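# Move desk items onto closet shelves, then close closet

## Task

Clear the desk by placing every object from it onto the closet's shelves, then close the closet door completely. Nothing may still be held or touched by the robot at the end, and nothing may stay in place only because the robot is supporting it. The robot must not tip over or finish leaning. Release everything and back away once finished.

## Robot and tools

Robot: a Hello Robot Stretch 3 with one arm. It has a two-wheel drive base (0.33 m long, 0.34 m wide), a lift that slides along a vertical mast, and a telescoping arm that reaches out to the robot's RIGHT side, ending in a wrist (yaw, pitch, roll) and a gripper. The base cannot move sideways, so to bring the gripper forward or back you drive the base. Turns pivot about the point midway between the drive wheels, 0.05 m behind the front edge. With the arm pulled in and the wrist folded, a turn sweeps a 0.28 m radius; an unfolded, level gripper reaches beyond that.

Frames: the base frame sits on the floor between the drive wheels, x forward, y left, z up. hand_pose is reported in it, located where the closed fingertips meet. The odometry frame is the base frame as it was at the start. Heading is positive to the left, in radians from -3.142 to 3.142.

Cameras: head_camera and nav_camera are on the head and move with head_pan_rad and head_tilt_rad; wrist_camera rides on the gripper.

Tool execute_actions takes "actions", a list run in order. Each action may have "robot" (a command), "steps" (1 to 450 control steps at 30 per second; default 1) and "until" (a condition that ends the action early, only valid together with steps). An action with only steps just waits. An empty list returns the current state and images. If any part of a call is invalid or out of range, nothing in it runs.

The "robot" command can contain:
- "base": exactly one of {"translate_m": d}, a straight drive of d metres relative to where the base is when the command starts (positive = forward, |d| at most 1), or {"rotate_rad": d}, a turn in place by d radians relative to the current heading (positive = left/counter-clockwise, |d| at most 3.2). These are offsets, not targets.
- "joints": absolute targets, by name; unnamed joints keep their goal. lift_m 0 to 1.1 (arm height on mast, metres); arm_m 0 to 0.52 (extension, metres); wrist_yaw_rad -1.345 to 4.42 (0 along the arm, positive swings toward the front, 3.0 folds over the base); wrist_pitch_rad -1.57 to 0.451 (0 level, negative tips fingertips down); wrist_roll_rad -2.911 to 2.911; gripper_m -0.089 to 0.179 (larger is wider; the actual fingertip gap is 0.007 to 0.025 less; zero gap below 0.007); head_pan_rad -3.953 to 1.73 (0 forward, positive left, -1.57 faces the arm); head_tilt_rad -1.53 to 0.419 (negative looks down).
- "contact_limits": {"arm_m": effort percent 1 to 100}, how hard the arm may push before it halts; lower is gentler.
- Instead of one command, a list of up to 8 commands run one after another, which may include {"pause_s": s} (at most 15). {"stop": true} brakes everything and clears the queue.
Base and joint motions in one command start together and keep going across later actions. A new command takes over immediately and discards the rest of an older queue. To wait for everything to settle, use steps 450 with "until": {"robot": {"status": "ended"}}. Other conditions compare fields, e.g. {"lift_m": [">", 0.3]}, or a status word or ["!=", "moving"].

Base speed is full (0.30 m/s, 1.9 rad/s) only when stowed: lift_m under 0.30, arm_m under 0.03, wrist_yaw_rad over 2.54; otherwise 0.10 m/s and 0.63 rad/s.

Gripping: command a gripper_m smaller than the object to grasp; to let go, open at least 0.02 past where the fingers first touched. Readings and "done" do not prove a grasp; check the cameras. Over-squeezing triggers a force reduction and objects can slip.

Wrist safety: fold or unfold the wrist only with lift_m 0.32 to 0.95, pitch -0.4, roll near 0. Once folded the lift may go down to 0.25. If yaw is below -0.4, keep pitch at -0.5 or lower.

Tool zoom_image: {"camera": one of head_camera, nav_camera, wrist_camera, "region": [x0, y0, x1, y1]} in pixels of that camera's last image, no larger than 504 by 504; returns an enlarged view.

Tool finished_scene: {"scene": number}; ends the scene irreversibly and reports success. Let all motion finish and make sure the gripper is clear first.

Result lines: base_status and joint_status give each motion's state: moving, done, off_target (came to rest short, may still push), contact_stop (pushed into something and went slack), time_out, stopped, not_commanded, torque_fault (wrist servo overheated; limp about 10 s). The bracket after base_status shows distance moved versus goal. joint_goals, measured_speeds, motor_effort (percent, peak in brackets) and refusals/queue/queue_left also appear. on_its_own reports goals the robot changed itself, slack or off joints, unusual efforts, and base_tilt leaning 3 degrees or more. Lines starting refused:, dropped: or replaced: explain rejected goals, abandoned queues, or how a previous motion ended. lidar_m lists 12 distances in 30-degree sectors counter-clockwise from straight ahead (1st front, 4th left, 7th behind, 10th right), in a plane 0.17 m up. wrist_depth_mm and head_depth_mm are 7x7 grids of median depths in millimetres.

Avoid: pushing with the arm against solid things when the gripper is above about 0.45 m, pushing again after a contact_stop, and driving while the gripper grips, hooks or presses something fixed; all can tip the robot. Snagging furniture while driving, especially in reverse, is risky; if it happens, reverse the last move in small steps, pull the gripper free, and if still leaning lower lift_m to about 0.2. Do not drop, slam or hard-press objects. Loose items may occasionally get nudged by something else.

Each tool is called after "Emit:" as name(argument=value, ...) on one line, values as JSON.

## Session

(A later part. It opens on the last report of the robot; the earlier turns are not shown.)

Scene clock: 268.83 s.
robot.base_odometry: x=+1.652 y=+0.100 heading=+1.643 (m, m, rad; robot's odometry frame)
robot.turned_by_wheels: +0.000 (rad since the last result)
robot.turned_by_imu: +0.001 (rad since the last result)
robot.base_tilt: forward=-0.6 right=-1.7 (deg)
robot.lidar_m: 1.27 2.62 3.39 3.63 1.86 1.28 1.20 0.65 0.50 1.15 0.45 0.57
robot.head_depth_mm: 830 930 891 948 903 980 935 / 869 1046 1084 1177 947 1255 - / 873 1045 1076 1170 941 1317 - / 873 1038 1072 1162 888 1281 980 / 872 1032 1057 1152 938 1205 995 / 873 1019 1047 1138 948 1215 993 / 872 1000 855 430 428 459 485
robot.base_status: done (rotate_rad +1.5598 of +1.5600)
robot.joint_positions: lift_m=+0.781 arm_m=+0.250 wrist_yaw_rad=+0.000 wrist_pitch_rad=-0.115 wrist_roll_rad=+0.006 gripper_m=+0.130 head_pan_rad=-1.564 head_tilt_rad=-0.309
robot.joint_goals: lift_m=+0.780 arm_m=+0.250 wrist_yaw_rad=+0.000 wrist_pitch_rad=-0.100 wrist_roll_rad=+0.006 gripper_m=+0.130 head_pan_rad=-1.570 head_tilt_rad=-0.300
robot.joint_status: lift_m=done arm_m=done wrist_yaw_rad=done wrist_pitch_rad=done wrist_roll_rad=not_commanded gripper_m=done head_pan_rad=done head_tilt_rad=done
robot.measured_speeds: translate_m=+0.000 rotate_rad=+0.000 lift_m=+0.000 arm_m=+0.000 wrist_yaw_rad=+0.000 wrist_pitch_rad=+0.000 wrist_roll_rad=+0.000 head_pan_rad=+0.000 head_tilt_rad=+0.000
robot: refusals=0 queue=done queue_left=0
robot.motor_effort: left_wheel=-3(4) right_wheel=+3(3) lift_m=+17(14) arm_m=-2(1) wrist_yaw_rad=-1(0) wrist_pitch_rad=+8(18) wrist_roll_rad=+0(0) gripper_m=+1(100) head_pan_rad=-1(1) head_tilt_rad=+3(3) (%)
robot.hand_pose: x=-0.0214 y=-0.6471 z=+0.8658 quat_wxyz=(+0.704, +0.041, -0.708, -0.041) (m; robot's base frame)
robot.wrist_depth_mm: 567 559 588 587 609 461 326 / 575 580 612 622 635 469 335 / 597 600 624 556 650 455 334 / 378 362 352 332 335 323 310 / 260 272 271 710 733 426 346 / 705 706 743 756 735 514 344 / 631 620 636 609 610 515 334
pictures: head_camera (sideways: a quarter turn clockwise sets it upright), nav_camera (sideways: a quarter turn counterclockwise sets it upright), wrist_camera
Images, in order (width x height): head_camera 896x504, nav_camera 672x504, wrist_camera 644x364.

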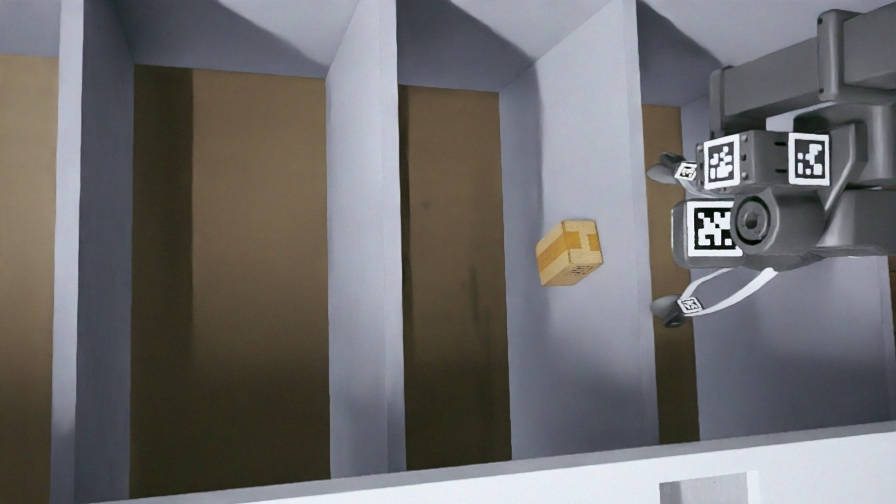

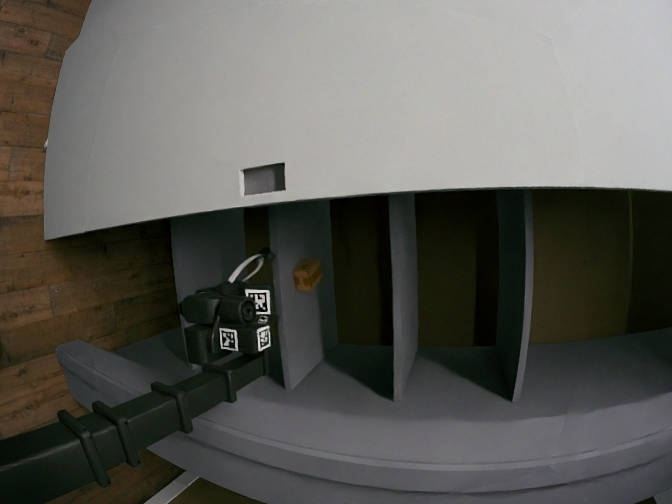

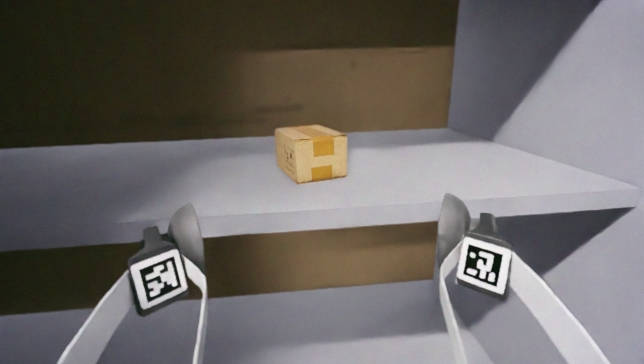

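Emit:
execute_actions(actions=[{"robot":[{"joints":{"arm_m":0}},{"base":{"rotate_rad":1.56},"joints":{"lift_m":1.05,"wrist_pitch_rad":-0.3,"gripper_m":0.16,"head_tilt_rad":-0.6}},{"base":{"translate_m":1.0}},{"base":{"translate_m":1.0}},{"base":{"translate_m":0.39}},{"base":{"rotate_rad":1.56}},{"base":{"translate_m":0.55}},{"joints":{"arm_m":0.15}}],"steps":450,"until":{"robot":{"status":"ended"}}},{"steps":450,"until":{"robot":{"status":"ended"}}},{"steps":450,"until":{"robot":{"status":"ended"}}}])

Scene clock: 321.67 s.
robot.base_odometry: x=-0.706 y=-0.595 heading=-1.521 (m, m, rad; robot's odometry frame)
robot.turned_by_wheels: +3.120 (rad since the last result)
robot.turned_by_imu: +3.158 (rad since the last result)
robot.base_tilt: forward=-0.5 right=-1.7 (deg)
robot.lidar_m: 0.82 0.84 1.07 2.59 2.92 3.12 2.93 1.83 1.05 1.19 0.88 0.89
robot.head_depth_mm: - - - 576 1623 1461 1241 / 984 - - 577 1615 1460 1246 / 1001 - - 555 1595 1465 1247 / 993 - 864 575 519 1451 1242 / 993 1081 863 599 518 1462 1249 / 984 1065 823 598 519 1466 1248 / 976 1055 780 599 517 1455 1245
robot.base_status: done (translate_m +0.5500 of +0.5500)
robot.joint_positions: lift_m=+1.050 arm_m=+0.135 wrist_yaw_rad=+0.000 wrist_pitch_rad=-0.314 wrist_roll_rad=+0.006 gripper_m=+0.160 head_pan_rad=-1.564 head_tilt_rad=-0.592
robot.joint_goals: lift_m=+1.050 arm_m=+0.150 wrist_yaw_rad=+0.000 wrist_pitch_rad=-0.300 wrist_roll_rad=+0.006 gripper_m=+0.160 head_pan_rad=-1.570 head_tilt_rad=-0.600
robot.joint_status: lift_m=done arm_m=moving wrist_yaw_rad=done wrist_pitch_rad=done wrist_roll_rad=not_commanded gripper_m=done head_pan_rad=done head_tilt_rad=done
robot.measured_speeds: translate_m=+0.000 rotate_rad=+0.000 lift_m=+0.000 arm_m=+0.067 wrist_yaw_rad=+0.000 wrist_pitch_rad=+0.000 wrist_roll_rad=+0.000 head_pan_rad=+0.000 head_tilt_rad=+0.000
robot: refusals=0 queue=running queue_left=0
robot.motor_effort: left_wheel=-4(10) right_wheel=+3(8) lift_m=+43(42) arm_m=+3(2) wrist_yaw_rad=-1(1) wrist_pitch_rad=+8(9) wrist_roll_rad=-1(0) gripper_m=+1(100) head_pan_rad=-2(1) head_tilt_rad=-3(20) (%)
robot.hand_pose: x=-0.0215 y=-0.5159 z=+1.0862 quat_wxyz=(+0.697, +0.110, -0.700, -0.111) (m; robot's base frame)
robot.wrist_depth_mm: 665 688 716 731 730 740 764 / 697 725 740 764 786 814 834 / 741 709 726 701 699 663 654 / 486 456 499 463 487 477 470 / 395 404 385 380 380 388 368 / 333 - 315 312 307 296 302 / 268 268 266 260 261 259 258
pictures: head_camera (sideways: a quarter turn clockwise sets it upright), nav_camera (sideways: a quarter turn counterclockwise sets it upright), wrist_camera
Images, in order (width x height): head_camera 896x504, nav_camera 672x504, wrist_camera 644x364.

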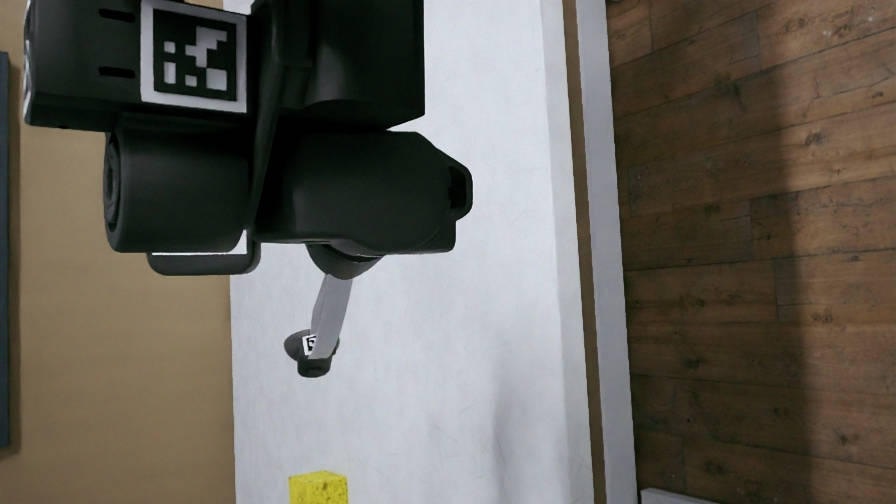

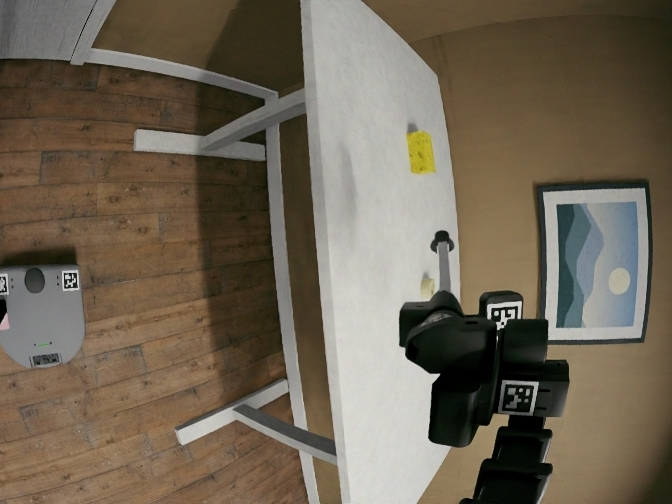

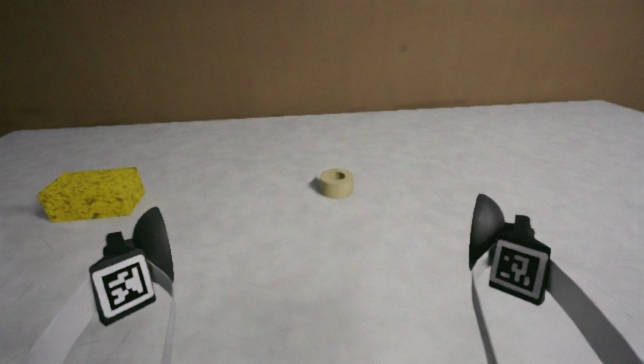

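Emit:
execute_actions(actions=[{"robot":[{"base":{"translate_m":-0.022},"joints":{"lift_m":0.94,"arm_m":0.25,"gripper_m":0.12}},{"joints":{"arm_m":0.4}}],"steps":300,"until":{"robot":{"status":"ended"}}}])

Scene clock: 329.27 s.
robot.base_odometry: x=-0.707 y=-0.573 heading=-1.521 (m, m, rad; robot's odometry frame)
robot.turned_by_wheels: +0.000 (rad since the last result)
robot.turned_by_imu: +0.001 (rad since the last result)
robot.base_tilt: forward=-0.5 right=-1.7 (deg)
robot.lidar_m: 0.84 0.86 1.10 2.65 2.92 3.10 2.91 1.82 1.03 1.19 0.89 0.91
robot.head_depth_mm: 1021 1115 - - 1625 1462 1232 / 1016 1099 739 600 1630 1451 1251 / 1000 1082 724 601 1600 1462 1246 / 998 1089 779 597 518 1462 1242 / 997 1078 820 599 520 1467 1241 / 982 1070 818 598 518 1457 1239 / 978 1059 820 598 518 1455 1248
robot.base_status: done (translate_m -0.0220 of -0.0220)
robot.joint_positions: lift_m=+0.940 arm_m=+0.400 wrist_yaw_rad=+0.000 wrist_pitch_rad=-0.314 wrist_roll_rad=+0.006 gripper_m=+0.120 head_pan_rad=-1.564 head_tilt_rad=-0.593
robot.joint_goals: lift_m=+0.940 arm_m=+0.400 wrist_yaw_rad=+0.000 wrist_pitch_rad=-0.300 wrist_roll_rad=+0.006 gripper_m=+0.120 head_pan_rad=-1.570 head_tilt_rad=-0.600
robot.joint_status: lift_m=done arm_m=done wrist_yaw_rad=done wrist_pitch_rad=done wrist_roll_rad=not_commanded gripper_m=done head_pan_rad=done head_tilt_rad=done
robot.measured_speeds: translate_m=+0.000 rotate_rad=+0.000 lift_m=+0.000 arm_m=+0.000 wrist_yaw_rad=+0.000 wrist_pitch_rad=+0.000 wrist_roll_rad=+0.000 head_pan_rad=+0.000 head_tilt_rad=+0.000
robot: refusals=0 queue=done queue_left=0
robot.motor_effort: left_wheel=-4(9) right_wheel=+3(4) lift_m=+17(45) arm_m=+3(4) wrist_yaw_rad=-1(0) wrist_pitch_rad=+8(8) wrist_roll_rad=+0(0) gripper_m=+0(99) head_pan_rad=-2(2) head_tilt_rad=-3(3) (%)
robot.hand_pose: x=-0.0215 y=-0.7809 z=+0.9771 quat_wxyz=(+0.697, +0.111, -0.700, -0.111) (m; robot's base frame)
robot.wrist_depth_mm: 450 463 482 490 496 514 524 / 488 490 510 528 531 532 545 / 410 402 397 391 381 370 362 / 285 276 276 272 269 263 259 / 219 219 212 180 210 206 204 / 177 181 172 164 169 163 167 / 148 146 146 144 144 142 141
pictures: head_camera (sideways: a quarter turn clockwise sets it upright), nav_camera (sideways: a quarter turn counterclockwise sets it upright), wrist_camera
Images, in order (width x height): head_camera 896x504, nav_camera 672x504, wrist_camera 644x364.

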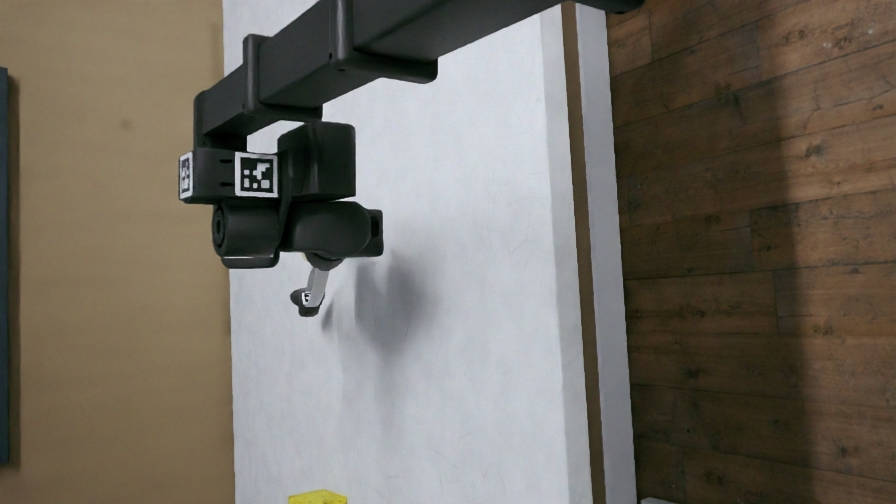

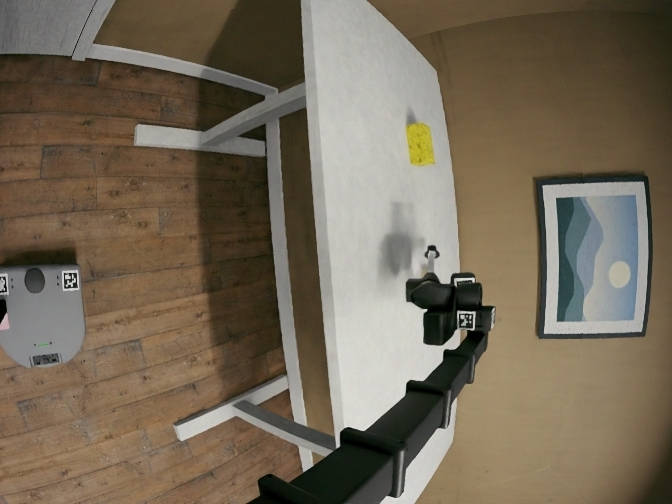

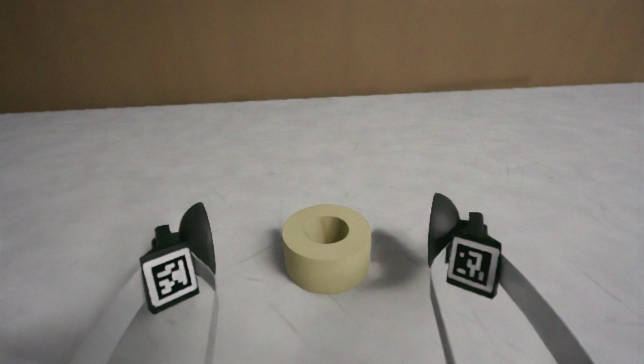

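Emit:
execute_actions(actions=[{"robot":[{"joints":{"arm_m":0.41}},{"joints":{"gripper_m":0.025}},{"pause_s":0.7},{"joints":{"lift_m":1.0}}],"steps":300,"until":{"robot":{"status":"ended"}}}])

Scene clock: 335.53 s.
robot.base_odometry: x=-0.707 y=-0.573 heading=-1.521 (m, m, rad; robot's odometry frame)
robot.turned_by_wheels: +0.000 (rad since the last result)
robot.turned_by_imu: +0.001 (rad since the last result)
robot.base_tilt: forward=-0.6 right=-1.7 (deg)
robot.lidar_m: 0.84 0.86 1.10 2.65 2.92 3.08 2.91 1.83 1.04 1.19 0.90 0.91
robot.head_depth_mm: 1026 - 742 598 1631 1469 1238 / 1010 1105 823 600 1623 1457 1248 / 998 - 778 598 1592 1449 1240 / 999 1097 778 598 519 1473 1246 / 999 1075 819 596 519 1461 1245 / 990 1066 821 598 518 1450 1239 / 977 1057 816 599 518 1474 1236
robot.base_status: done (translate_m -0.0220 of -0.0220)
robot.joint_positions: lift_m=+1.000 arm_m=+0.410 wrist_yaw_rad=+0.000 wrist_pitch_rad=-0.316 wrist_roll_rad=+0.006 gripper_m=+0.026 head_pan_rad=-1.564 head_tilt_rad=-0.593
robot.joint_goals: lift_m=+1.000 arm_m=+0.410 wrist_yaw_rad=+0.000 wrist_pitch_rad=-0.300 wrist_roll_rad=+0.006 gripper_m=+0.025 head_pan_rad=-1.570 head_tilt_rad=-0.600
robot.joint_status: lift_m=done arm_m=done wrist_yaw_rad=done wrist_pitch_rad=done wrist_roll_rad=not_commanded gripper_m=done head_pan_rad=done head_tilt_rad=done
robot.measured_speeds: translate_m=+0.000 rotate_rad=+0.000 lift_m=+0.000 arm_m=+0.000 wrist_yaw_rad=+0.000 wrist_pitch_rad=+0.000 wrist_roll_rad=+0.000 head_pan_rad=+0.000 head_tilt_rad=+0.000
robot: refusals=0 queue=done queue_left=0
robot.motor_effort: left_wheel=-4(4) right_wheel=+3(3) lift_m=+43(44) arm_m=+3(4) wrist_yaw_rad=-1(1) wrist_pitch_rad=+9(9) wrist_roll_rad=+0(0) gripper_m=-14(99) head_pan_rad=+0(2) head_tilt_rad=-2(2) (%)
robot.hand_pose: x=-0.0215 y=-0.7907 z=+1.0358 quat_wxyz=(+0.697, +0.111, -0.700, -0.112) (m; robot's base frame)
robot.wrist_depth_mm: 442 446 458 473 488 499 505 / 475 486 493 512 529 540 561 / 493 511 531 544 540 528 523 / 406 402 397 386 379 381 369 / 312 305 319 181 304 296 291 / 251 249 237 154 234 242 240 / 212 212 208 208 207 204 202
pictures: head_camera (sideways: a quarter turn clockwise sets it upright), nav_camera (sideways: a quarter turn counterclockwise sets it upright), wrist_camera
Images, in order (width x height): head_camera 896x504, nav_camera 672x504, wrist_camera 644x364.

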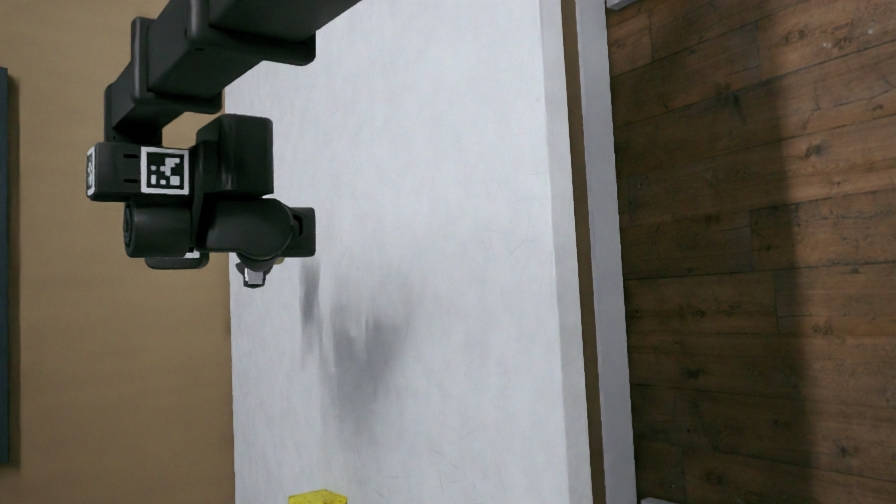

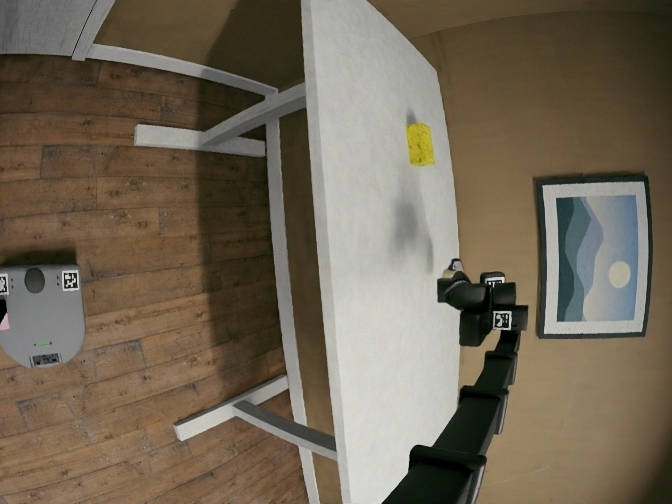

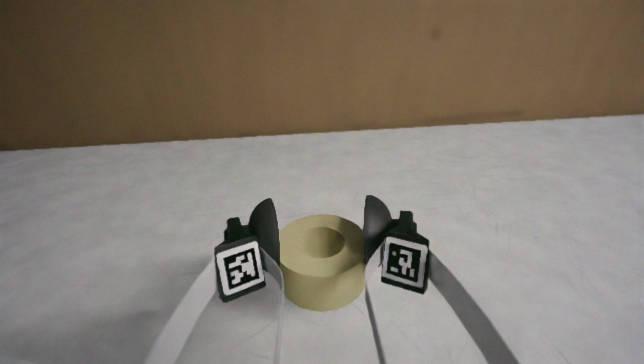

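Emit:
execute_actions(actions=[{"robot":[{"joints":{"arm_m":0}},{"base":{"translate_m":-0.53}},{"base":{"rotate_rad":1.56}},{"base":{"translate_m":1.0},"joints":{"lift_m":0.58,"wrist_pitch_rad":-0.1,"head_tilt_rad":-0.6}},{"base":{"translate_m":1.0}},{"base":{"translate_m":0.35}},{"base":{"rotate_rad":1.56}}],"steps":450,"until":{"robot":{"status":"ended"}}},{"steps":450,"until":{"robot":{"status":"ended"}}},{"steps":450,"until":{"robot":{"status":"ended"}}}])

Scene clock: 386.03 s.
robot.base_odometry: x=+1.615 y=+0.048 heading=+1.599 (m, m, rad; robot's odometry frame)
robot.turned_by_wheels: +3.120 (rad since the last result)
robot.turned_by_imu: +3.148 (rad since the last result)
robot.base_tilt: forward=-0.6 right=-1.7 (deg)
robot.lidar_m: 1.39 2.61 3.43 3.58 1.87 1.29 1.21 1.24 0.54 0.48 0.48 0.63
robot.head_depth_mm: 941 932 987 974 1045 812 877 / 989 1126 1090 1300 1182 1402 1216 / 986 1113 1084 1368 1188 1460 1234 / 985 1108 1086 1354 1186 1459 1193 / 977 1096 1080 1343 1184 1456 1252 / 973 1085 1089 893 616 692 813 / 861 413 453 508 572 665 800
robot.base_status: done (rotate_rad +1.5598 of +1.5600)
robot.joint_positions: lift_m=+0.580 arm_m=+0.000 wrist_yaw_rad=+0.000 wrist_pitch_rad=-0.123 wrist_roll_rad=+0.006 gripper_m=+0.026 head_pan_rad=-1.564 head_tilt_rad=-0.593
robot.joint_goals: lift_m=+0.580 arm_m=+0.000 wrist_yaw_rad=+0.000 wrist_pitch_rad=-0.100 wrist_roll_rad=+0.006 gripper_m=+0.025 head_pan_rad=-1.570 head_tilt_rad=-0.600
robot.joint_status: lift_m=done arm_m=done wrist_yaw_rad=done wrist_pitch_rad=done wrist_roll_rad=not_commanded gripper_m=done head_pan_rad=done head_tilt_rad=done
robot.measured_speeds: translate_m=+0.000 rotate_rad=+0.000 lift_m=+0.000 arm_m=+0.000 wrist_yaw_rad=+0.000 wrist_pitch_rad=+0.000 wrist_roll_rad=+0.000 head_pan_rad=+0.000 head_tilt_rad=+0.000
robot: refusals=0 queue=done queue_left=0
robot.motor_effort: left_wheel=-4(9) right_wheel=+3(7) lift_m=+18(43) arm_m=-2(2) wrist_yaw_rad=-1(1) wrist_pitch_rad=+14(14) wrist_roll_rad=+0(0) gripper_m=-14(14) head_pan_rad=-1(2) head_tilt_rad=-3(2) (%)
robot.hand_pose: x=-0.0214 y=-0.3967 z=+0.6639 quat_wxyz=(+0.704, +0.044, -0.708, -0.044) (m; robot's base frame)
robot.wrist_depth_mm: 191 512 692 571 621 495 265 / 199 825 864 906 873 524 270 / 209 242 918 914 935 538 273 / 220 238 924 899 817 537 274 / 232 243 656 182 677 539 278 / 245 255 - 152 - 408 279 / 261 263 917 940 895 387 288
pictures: head_camera (sideways: a quarter turn clockwise sets it upright), nav_camera (sideways: a quarter turn counterclockwise sets it upright), wrist_camera
Images, in order (width x height): head_camera 896x504, nav_camera 672x504, wrist_camera 644x364.

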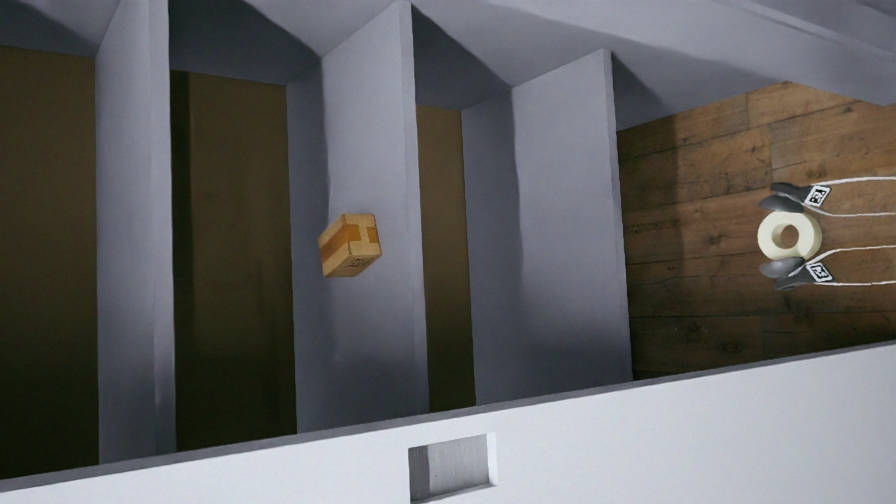

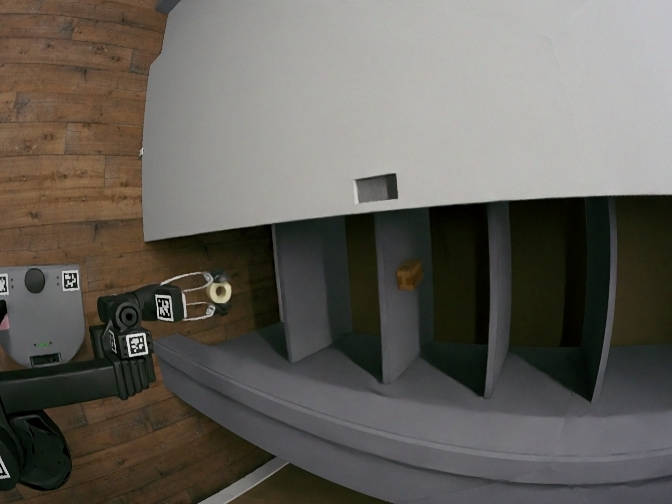

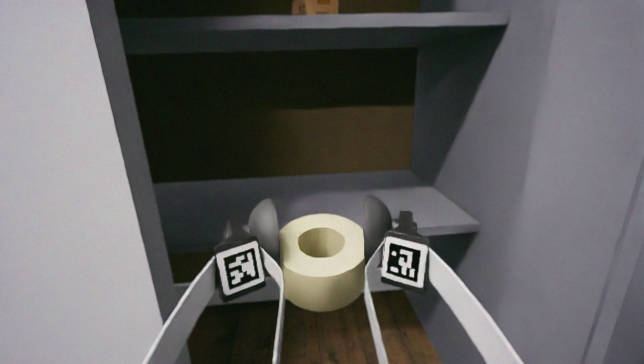

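Emit:
execute_actions(actions=[{"robot":[{"base":{"translate_m":-0.04}},{"joints":{"arm_m":0.46}}],"steps":300,"until":{"robot":{"status":"ended"}}}])

Scene clock: 395.03 s.
robot.base_odometry: x=+1.616 y=+0.008 heading=+1.599 (m, m, rad; robot's odometry frame)
robot.turned_by_wheels: +0.000 (rad since the last result)
robot.turned_by_imu: +0.001 (rad since the last result)
robot.base_tilt: forward=-0.5 right=-1.7 (deg)
robot.lidar_m: 1.35 2.66 3.45 3.18 1.80 1.25 1.17 1.20 0.52 1.09 0.49 0.63
robot.head_depth_mm: 852 833 897 889 689 725 843 / 997 1104 1058 1165 1160 1218 - / 986 1123 1085 1349 - 1459 1240 / 980 1105 1082 1364 1221 1462 1244 / 980 1097 1088 1351 1175 1457 1245 / 972 1089 1082 1330 1157 1425 866 / 967 1079 1029 532 587 670 804
robot.base_status: done (translate_m -0.0400 of -0.0400)
robot.joint_positions: lift_m=+0.580 arm_m=+0.460 wrist_yaw_rad=+0.000 wrist_pitch_rad=-0.122 wrist_roll_rad=+0.006 gripper_m=+0.026 head_pan_rad=-1.564 head_tilt_rad=-0.593
robot.joint_goals: lift_m=+0.580 arm_m=+0.460 wrist_yaw_rad=+0.000 wrist_pitch_rad=-0.100 wrist_roll_rad=+0.006 gripper_m=+0.025 head_pan_rad=-1.570 head_tilt_rad=-0.600
robot.joint_status: lift_m=done arm_m=done wrist_yaw_rad=done wrist_pitch_rad=done wrist_roll_rad=not_commanded gripper_m=done head_pan_rad=done head_tilt_rad=done
robot.measured_speeds: translate_m=+0.000 rotate_rad=+0.000 lift_m=+0.000 arm_m=+0.000 wrist_yaw_rad=+0.000 wrist_pitch_rad=+0.000 wrist_roll_rad=+0.000 head_pan_rad=+0.000 head_tilt_rad=+0.000
robot: refusals=0 queue=done queue_left=0
robot.motor_effort: left_wheel=-4(9) right_wheel=+3(4) lift_m=+18(17) arm_m=+3(4) wrist_yaw_rad=-1(1) wrist_pitch_rad=+13(14) wrist_roll_rad=-1(0) gripper_m=-14(14) head_pan_rad=-2(2) head_tilt_rad=-2(3) (%)
robot.hand_pose: x=-0.0214 y=-0.8560 z=+0.6640 quat_wxyz=(+0.704, +0.043, -0.708, -0.044) (m; robot's base frame)
robot.wrist_depth_mm: 411 418 430 446 450 388 288 / 432 445 446 464 477 408 289 / 459 461 472 495 503 418 294 / 476 491 500 510 529 423 298 / 492 508 516 180 555 434 301 / 471 465 435 154 418 412 297 / 373 372 365 362 355 351 304
pictures: head_camera (sideways: a quarter turn clockwise sets it upright), nav_camera (sideways: a quarter turn counterclockwise sets it upright), wrist_camera
Images, in order (width x height): head_camera 896x504, nav_camera 672x504, wrist_camera 644x364.

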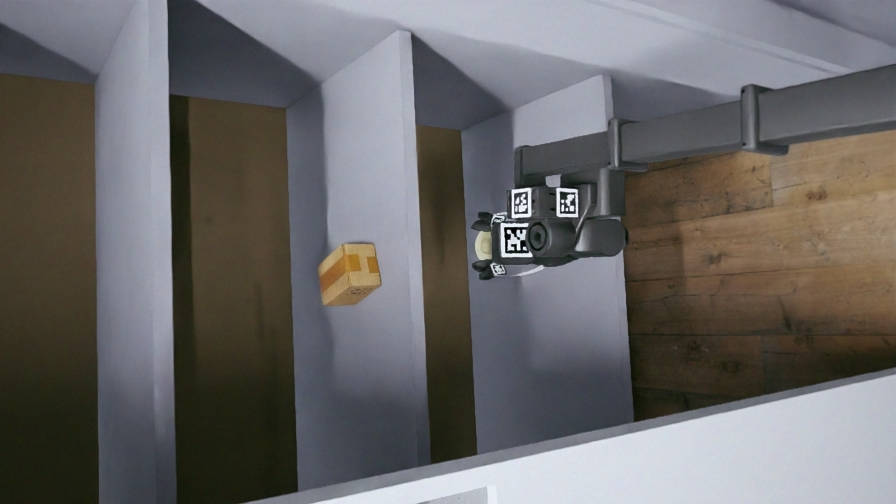

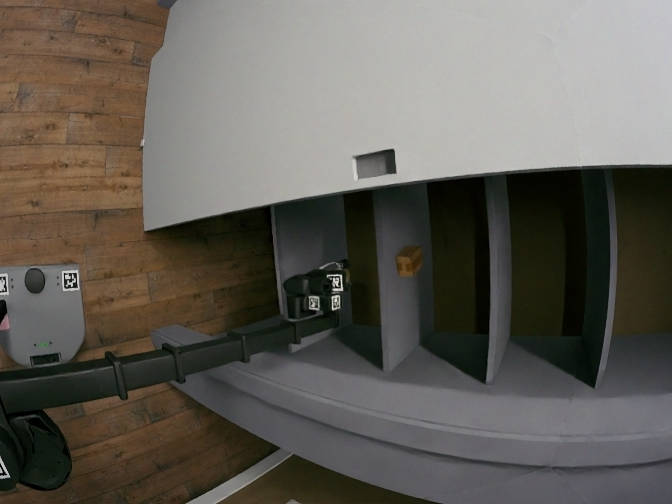

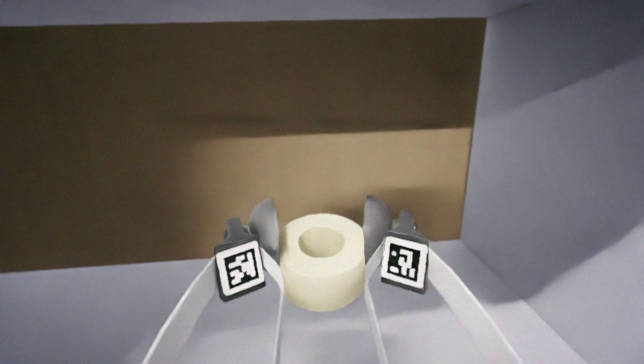

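Emit:
execute_actions(actions=[{"robot":[{"joints":{"arm_m":0.5,"lift_m":0.455}},{"joints":{"gripper_m":0.12}},{"joints":{"lift_m":0.47,"arm_m":0.3}}],"steps":300,"until":{"robot":{"status":"ended"}}}])

Scene clock: 403.20 s.
robot.base_odometry: x=+1.616 y=+0.008 heading=+1.599 (m, m, rad; robot's odometry frame)
robot.turned_by_wheels: +0.000 (rad since the last result)
robot.turned_by_imu: +0.001 (rad since the last result)
robot.base_tilt: forward=-0.5 right=-1.7 (deg)
robot.lidar_m: 1.35 2.65 3.46 3.18 1.81 1.24 1.17 1.20 0.52 1.09 0.49 0.63
robot.head_depth_mm: 853 834 891 896 690 725 844 / 994 1116 1060 1170 1150 1321 935 / 988 1119 1095 1343 1181 1530 1191 / 980 1111 1088 1355 1181 1511 1222 / 983 1097 1092 1342 1184 1458 1251 / 982 1084 1080 1340 1152 1421 867 / 968 1078 1036 533 585 673 804
robot.base_status: done (translate_m -0.0400 of -0.0400)
robot.joint_positions: lift_m=+0.470 arm_m=+0.300 wrist_yaw_rad=+0.000 wrist_pitch_rad=-0.121 wrist_roll_rad=+0.006 gripper_m=+0.120 head_pan_rad=-1.564 head_tilt_rad=-0.593
robot.joint_goals: lift_m=+0.470 arm_m=+0.300 wrist_yaw_rad=+0.000 wrist_pitch_rad=-0.100 wrist_roll_rad=+0.006 gripper_m=+0.120 head_pan_rad=-1.570 head_tilt_rad=-0.600
robot.joint_status: lift_m=done arm_m=done wrist_yaw_rad=done wrist_pitch_rad=done wrist_roll_rad=not_commanded gripper_m=done head_pan_rad=done head_tilt_rad=done
robot.measured_speeds: translate_m=+0.000 rotate_rad=+0.000 lift_m=+0.000 arm_m=+0.000 wrist_yaw_rad=+0.000 wrist_pitch_rad=+0.000 wrist_roll_rad=+0.000 head_pan_rad=+0.000 head_tilt_rad=+0.000
robot: refusals=0 queue=done queue_left=0
robot.motor_effort: left_wheel=-3(4) right_wheel=+3(3) lift_m=+43(47) arm_m=-1(0) wrist_yaw_rad=-1(1) wrist_pitch_rad=+12(13) wrist_roll_rad=-1(1) gripper_m=+1(97) head_pan_rad=-3(3) head_tilt_rad=-3(3) (%)
robot.hand_pose: x=-0.0214 y=-0.6968 z=+0.5535 quat_wxyz=(+0.704, +0.043, -0.708, -0.043) (m; robot's base frame)
robot.wrist_depth_mm: 543 549 563 588 612 425 302 / 573 604 592 609 620 433 301 / 585 599 626 655 645 444 304 / 602 587 563 544 542 445 308 / 394 395 375 349 364 361 312 / 292 303 293 294 303 418 306 / 725 743 758 762 754 471 303
pictures: head_camera (sideways: a quarter turn clockwise sets it upright), nav_camera (sideways: a quarter turn counterclockwise sets it upright), wrist_camera
Images, in order (width x height): head_camera 896x504, nav_camera 672x504, wrist_camera 644x364.

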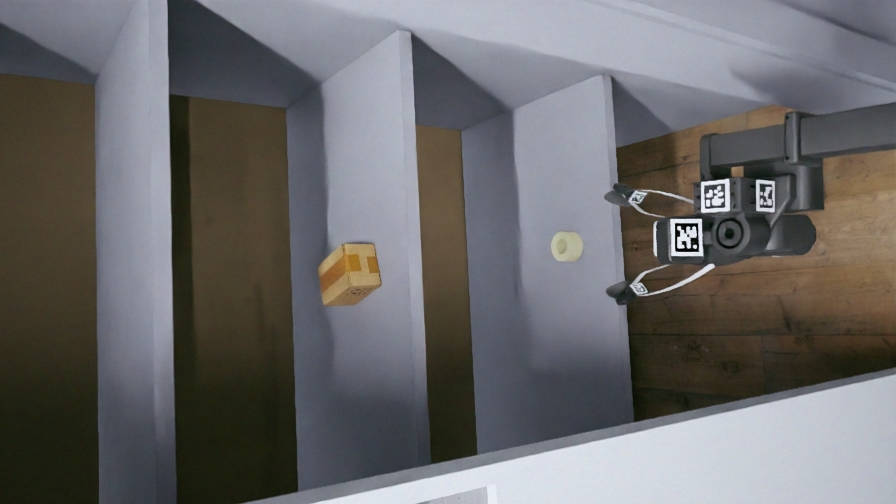

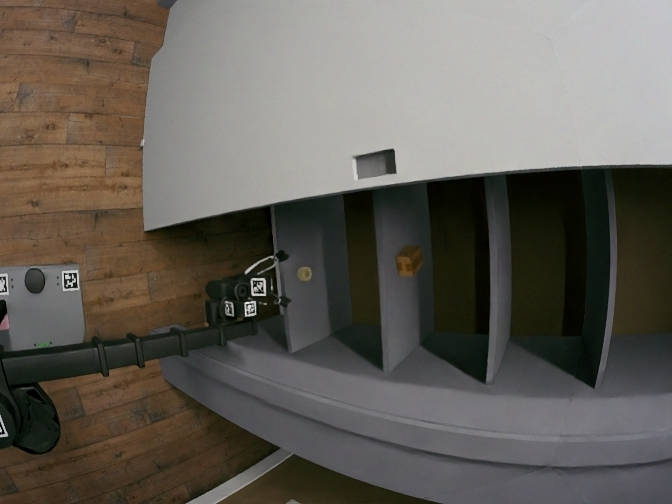

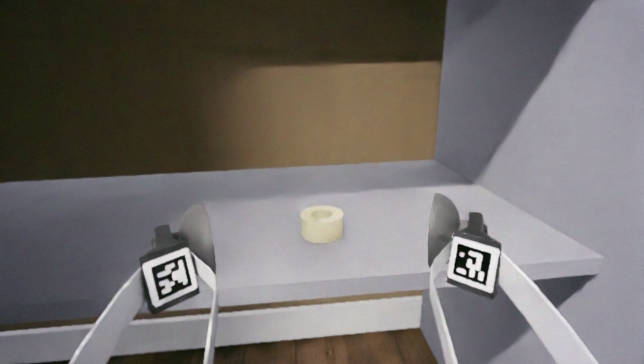

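Emit:
execute_actions(actions=[{"robot":[{"joints":{"arm_m":0}},{"base":{"rotate_rad":1.56},"joints":{"lift_m":1.05,"wrist_pitch_rad":-0.3,"gripper_m":0.17}},{"base":{"translate_m":1.0}},{"base":{"translate_m":1.0}},{"base":{"translate_m":0.35}},{"base":{"rotate_rad":1.56}},{"base":{"translate_m":0.9}},{"joints":{"arm_m":0.15}}],"steps":450,"until":{"robot":{"status":"ended"}}},{"steps":450,"until":{"robot":{"status":"ended"}}},{"steps":450,"until":{"robot":{"status":"ended"}}},{"steps":450,"until":{"robot":{"status":"ended"}}}])

Scene clock: 459.67 s.
robot.base_odometry: x=-0.728 y=-0.932 heading=-1.565 (m, m, rad; robot's odometry frame)
robot.turned_by_wheels: +3.120 (rad since the last result)
robot.turned_by_imu: +3.162 (rad since the last result)
robot.base_tilt: forward=-0.5 right=-1.7 (deg)
robot.lidar_m: 0.42 0.44 0.57 1.41 3.49 3.53 3.32 1.34 1.23 0.73 0.68 0.47
robot.head_depth_mm: - - - 587 519 1469 1244 / - - - 598 502 1460 1238 / 973 - - 556 503 1466 1257 / 973 - 920 576 502 1452 1244 / 972 1053 779 597 502 1355 1212 / 965 1043 819 599 487 1434 1245 / 956 1046 821 601 487 1431 1239
robot.base_status: done (translate_m +0.9000 of +0.9000)
robot.joint_positions: lift_m=+1.050 arm_m=+0.150 wrist_yaw_rad=+0.000 wrist_pitch_rad=-0.314 wrist_roll_rad=+0.006 gripper_m=+0.170 head_pan_rad=-1.564 head_tilt_rad=-0.593
robot.joint_goals: lift_m=+1.050 arm_m=+0.150 wrist_yaw_rad=+0.000 wrist_pitch_rad=-0.300 wrist_roll_rad=+0.006 gripper_m=+0.170 head_pan_rad=-1.570 head_tilt_rad=-0.600
robot.joint_status: lift_m=done arm_m=done wrist_yaw_rad=done wrist_pitch_rad=done wrist_roll_rad=not_commanded gripper_m=done head_pan_rad=done head_tilt_rad=done
robot.measured_speeds: translate_m=+0.000 rotate_rad=+0.000 lift_m=+0.000 arm_m=+0.000 wrist_yaw_rad=+0.000 wrist_pitch_rad=+0.000 wrist_roll_rad=+0.000 head_pan_rad=+0.000 head_tilt_rad=+0.000
robot: refusals=0 queue=done queue_left=0
robot.motor_effort: left_wheel=-4(9) right_wheel=+3(7) lift_m=+42(49) arm_m=+3(3) wrist_yaw_rad=-1(1) wrist_pitch_rad=+8(12) wrist_roll_rad=-1(0) gripper_m=+1(98) head_pan_rad=-1(3) head_tilt_rad=-3(3) (%)
robot.hand_pose: x=-0.0215 y=-0.5309 z=+1.0862 quat_wxyz=(+0.697, +0.110, -0.700, -0.111) (m; robot's base frame)
robot.wrist_depth_mm: 626 649 680 676 693 706 730 / 611 698 712 746 746 761 783 / 607 762 719 691 679 658 666 / 609 545 503 471 431 477 477 / 575 402 388 381 376 385 365 / 336 316 311 311 313 296 308 / 261 266 264 260 261 256 256
pictures: head_camera (sideways: a quarter turn clockwise sets it upright), nav_camera (sideways: a quarter turn counterclockwise sets it upright), wrist_camera
Images, in order (width x height): head_camera 896x504, nav_camera 672x504, wrist_camera 644x364.

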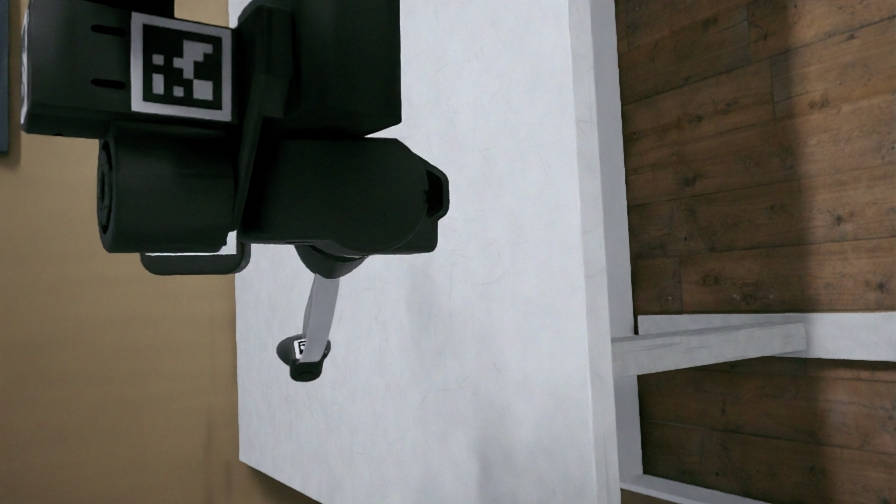

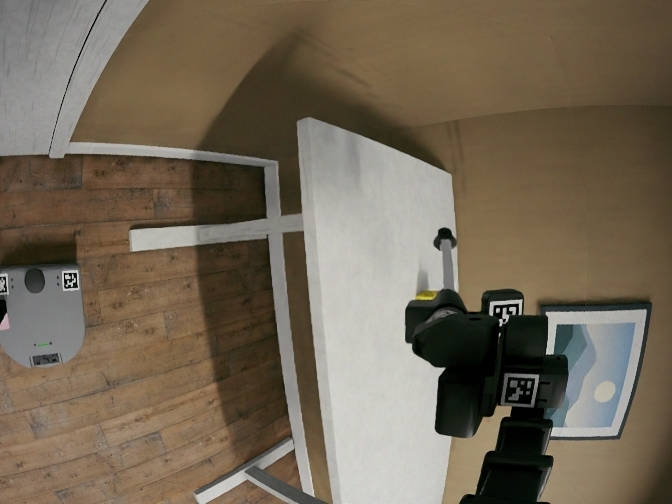

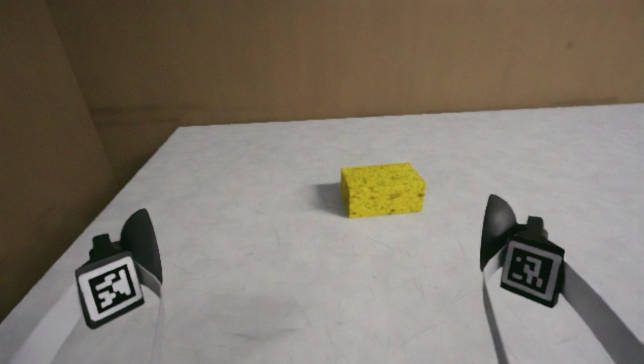

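Emit:
execute_actions(actions=[{"robot":[{"base":{"translate_m":-0.085},"joints":{"lift_m":0.945,"arm_m":0.22,"gripper_m":0.179}},{"joints":{"arm_m":0.33}}],"steps":300,"until":{"robot":{"status":"ended"}}}])

Scene clock: 466.27 s.
robot.base_odometry: x=-0.728 y=-0.847 heading=-1.565 (m, m, rad; robot's odometry frame)
robot.turned_by_wheels: +0.000 (rad since the last result)
robot.turned_by_imu: +0.000 (rad since the last result)
robot.base_tilt: forward=-0.6 right=-1.7 (deg)
robot.lidar_m: 0.51 0.52 0.69 1.67 3.44 3.44 3.23 1.27 1.24 1.17 0.74 0.56
robot.head_depth_mm: 1001 1097 - 555 517 1464 1245 / 1002 1080 - 601 519 1461 1234 / 987 1075 - 577 500 1467 1250 / 982 1073 748 576 502 1442 1244 / 974 1056 865 598 501 1464 1254 / 964 1045 819 599 502 1153 1217 / 962 1034 817 598 501 1463 1242
robot.base_status: done (translate_m -0.0850 of -0.0850)
robot.joint_positions: lift_m=+0.945 arm_m=+0.330 wrist_yaw_rad=+0.000 wrist_pitch_rad=-0.314 wrist_roll_rad=+0.006 gripper_m=+0.179 head_pan_rad=-1.564 head_tilt_rad=-0.593
robot.joint_goals: lift_m=+0.945 arm_m=+0.330 wrist_yaw_rad=+0.000 wrist_pitch_rad=-0.300 wrist_roll_rad=+0.006 gripper_m=+0.179 head_pan_rad=-1.570 head_tilt_rad=-0.600
robot.joint_status: lift_m=done arm_m=done wrist_yaw_rad=done wrist_pitch_rad=done wrist_roll_rad=not_commanded gripper_m=done head_pan_rad=done head_tilt_rad=done
robot.measured_speeds: translate_m=+0.000 rotate_rad=+0.000 lift_m=+0.000 arm_m=+0.000 wrist_yaw_rad=+0.000 wrist_pitch_rad=+0.000 wrist_roll_rad=+0.000 head_pan_rad=+0.000 head_tilt_rad=+0.000
robot: refusals=0 queue=done queue_left=0
robot.motor_effort: left_wheel=-3(8) right_wheel=+3(4) lift_m=+18(39) arm_m=+3(5) wrist_yaw_rad=-1(1) wrist_pitch_rad=+8(8) wrist_roll_rad=-1(1) gripper_m=+1(55) head_pan_rad=-1(1) head_tilt_rad=-3(4) (%)
robot.hand_pose: x=-0.0215 y=-0.7109 z=+0.9822 quat_wxyz=(+0.697, +0.110, -0.700, -0.111) (m; robot's base frame)
robot.wrist_depth_mm: 493 508 511 524 543 548 564 / 535 552 552 568 574 567 591 / 426 418 404 399 390 381 375 / 294 291 257 191 263 276 270 / 226 233 203 197 208 224 213 / 191 181 180 178 176 171 176 / 149 153 153 151 149 148 147
pictures: head_camera (sideways: a quarter turn clockwise sets it upright), nav_camera (sideways: a quarter turn counterclockwise sets it upright), wrist_camera
Images, in order (width x height): head_camera 896x504, nav_camera 672x504, wrist_camera 644x364.

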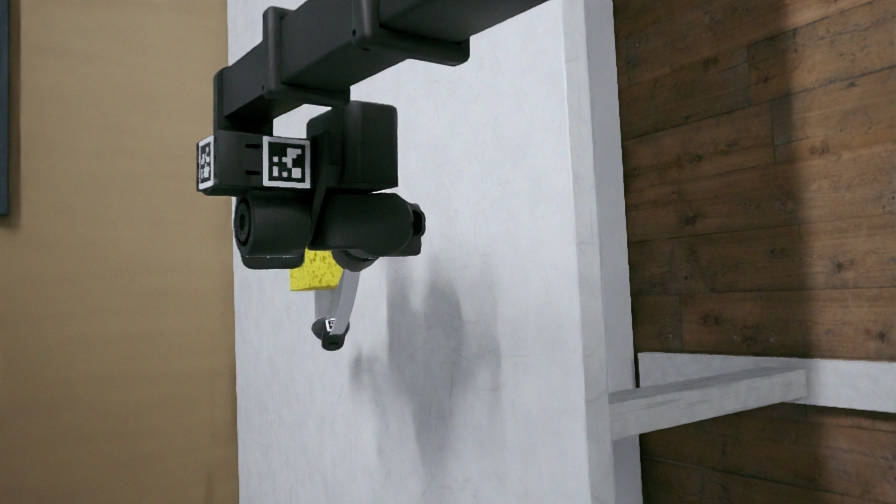

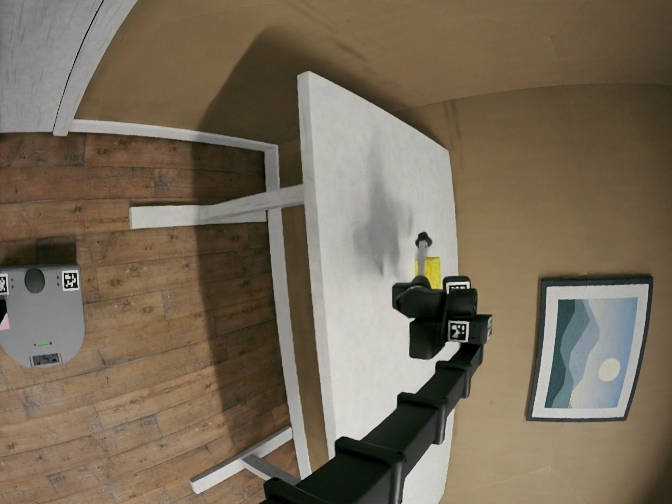

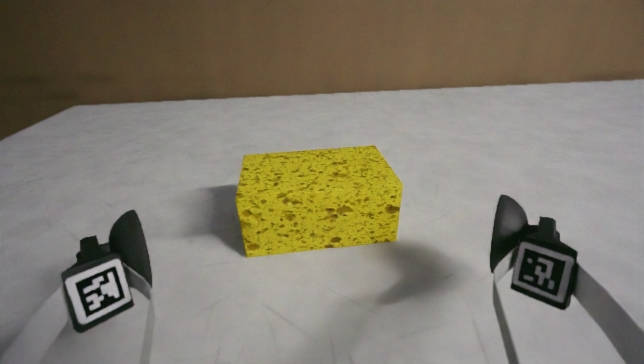

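Front face at ~0.19; extend 0.055 more.

Emit:
execute_actions(actions=[{"robot":[{"joints":{"arm_m":0.385}},{"joints":{"gripper_m":0.075}},{"pause_s":0.7},{"joints":{"lift_m":1.0}}],"steps":300,"until":{"robot":{"status":"ended"}}}])

Scene clock: 473.60 s.
robot.base_odometry: x=-0.728 y=-0.847 heading=-1.565 (m, m, rad; robot's odometry frame)
robot.turned_by_wheels: +0.000 (rad since the last result)
robot.turned_by_imu: +0.001 (rad since the last result)
robot.base_tilt: forward=-0.5 right=-1.7 (deg)
robot.lidar_m: 0.51 0.52 0.68 1.67 3.42 3.46 3.24 1.27 1.24 1.17 0.74 0.56
robot.head_depth_mm: 1006 - 740 598 519 1462 1254 / 987 - 819 597 519 1466 1246 / 979 - 778 598 502 1463 1240 / 983 1057 742 598 502 1461 1243 / 976 1061 820 597 502 1463 1240 / 962 1052 819 598 501 1159 1211 / 958 1039 818 597 503 1463 1238
robot.base_status: done (translate_m -0.0850 of -0.0850)
robot.joint_positions: lift_m=+1.000 arm_m=+0.385 wrist_yaw_rad=+0.000 wrist_pitch_rad=-0.315 wrist_roll_rad=+0.006 gripper_m=+0.076 head_pan_rad=-1.564 head_tilt_rad=-0.593
robot.joint_goals: lift_m=+1.000 arm_m=+0.385 wrist_yaw_rad=+0.000 wrist_pitch_rad=-0.300 wrist_roll_rad=+0.006 gripper_m=+0.075 head_pan_rad=-1.570 head_tilt_rad=-0.600
robot.joint_status: lift_m=done arm_m=done wrist_yaw_rad=done wrist_pitch_rad=done wrist_roll_rad=not_commanded gripper_m=done head_pan_rad=done head_tilt_rad=done
robot.measured_speeds: translate_m=+0.000 rotate_rad=+0.000 lift_m=+0.000 arm_m=+0.000 wrist_yaw_rad=+0.000 wrist_pitch_rad=+0.000 wrist_roll_rad=+0.000 head_pan_rad=+0.000 head_tilt_rad=+0.000
robot: refusals=0 queue=done queue_left=0
robot.motor_effort: left_wheel=-4(4) right_wheel=+3(4) lift_m=+43(41) arm_m=+3(4) wrist_yaw_rad=-1(1) wrist_pitch_rad=+9(8) wrist_roll_rad=-1(0) gripper_m=-18(100) head_pan_rad=-2(2) head_tilt_rad=-3(2) (%)
robot.hand_pose: x=-0.0215 y=-0.7658 z=+1.0359 quat_wxyz=(+0.697, +0.111, -0.700, -0.111) (m; robot's base frame)
robot.wrist_depth_mm: 452 452 472 477 489 500 516 / 488 489 509 517 537 543 547 / 508 524 527 540 542 527 516 / 405 399 394 387 383 378 372 / 307 310 151 148 147 295 293 / 251 257 137 142 149 241 240 / 212 210 203 202 206 204 204
pictures: head_camera (sideways: a quarter turn clockwise sets it upright), nav_camera (sideways: a quarter turn counterclockwise sets it upright), wrist_camera
Images, in order (width x height): head_camera 896x504, nav_camera 672x504, wrist_camera 644x364.

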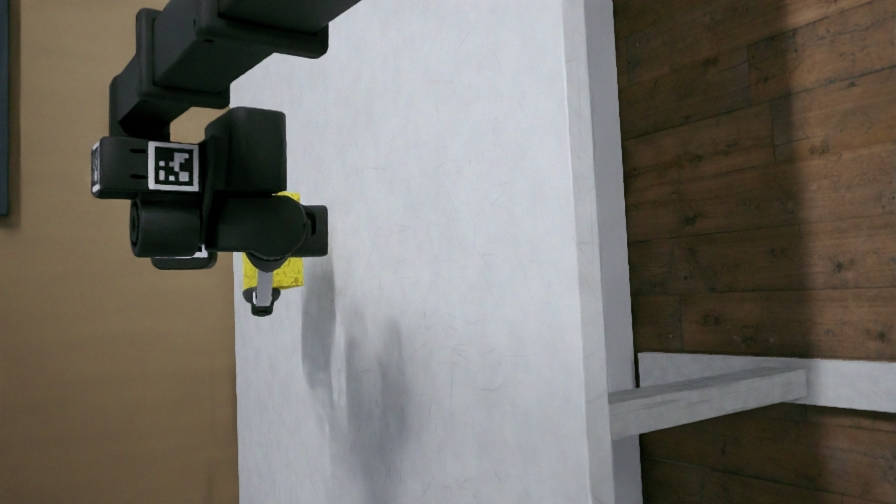

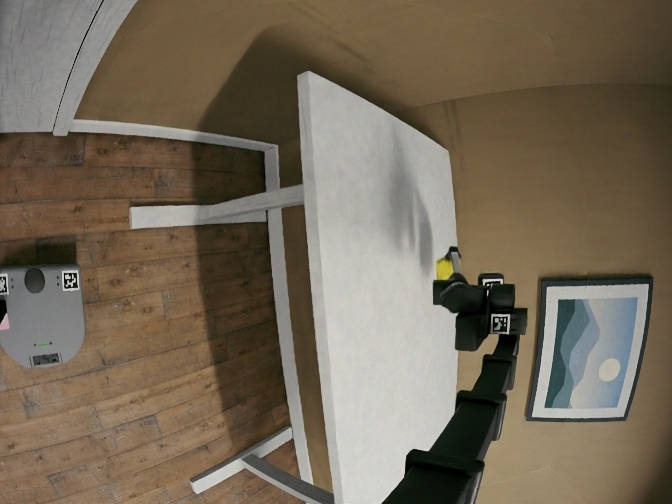

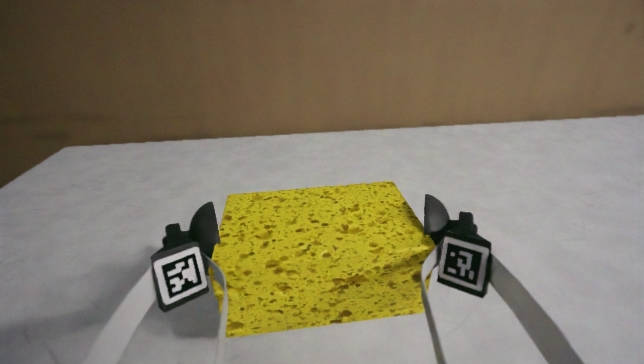

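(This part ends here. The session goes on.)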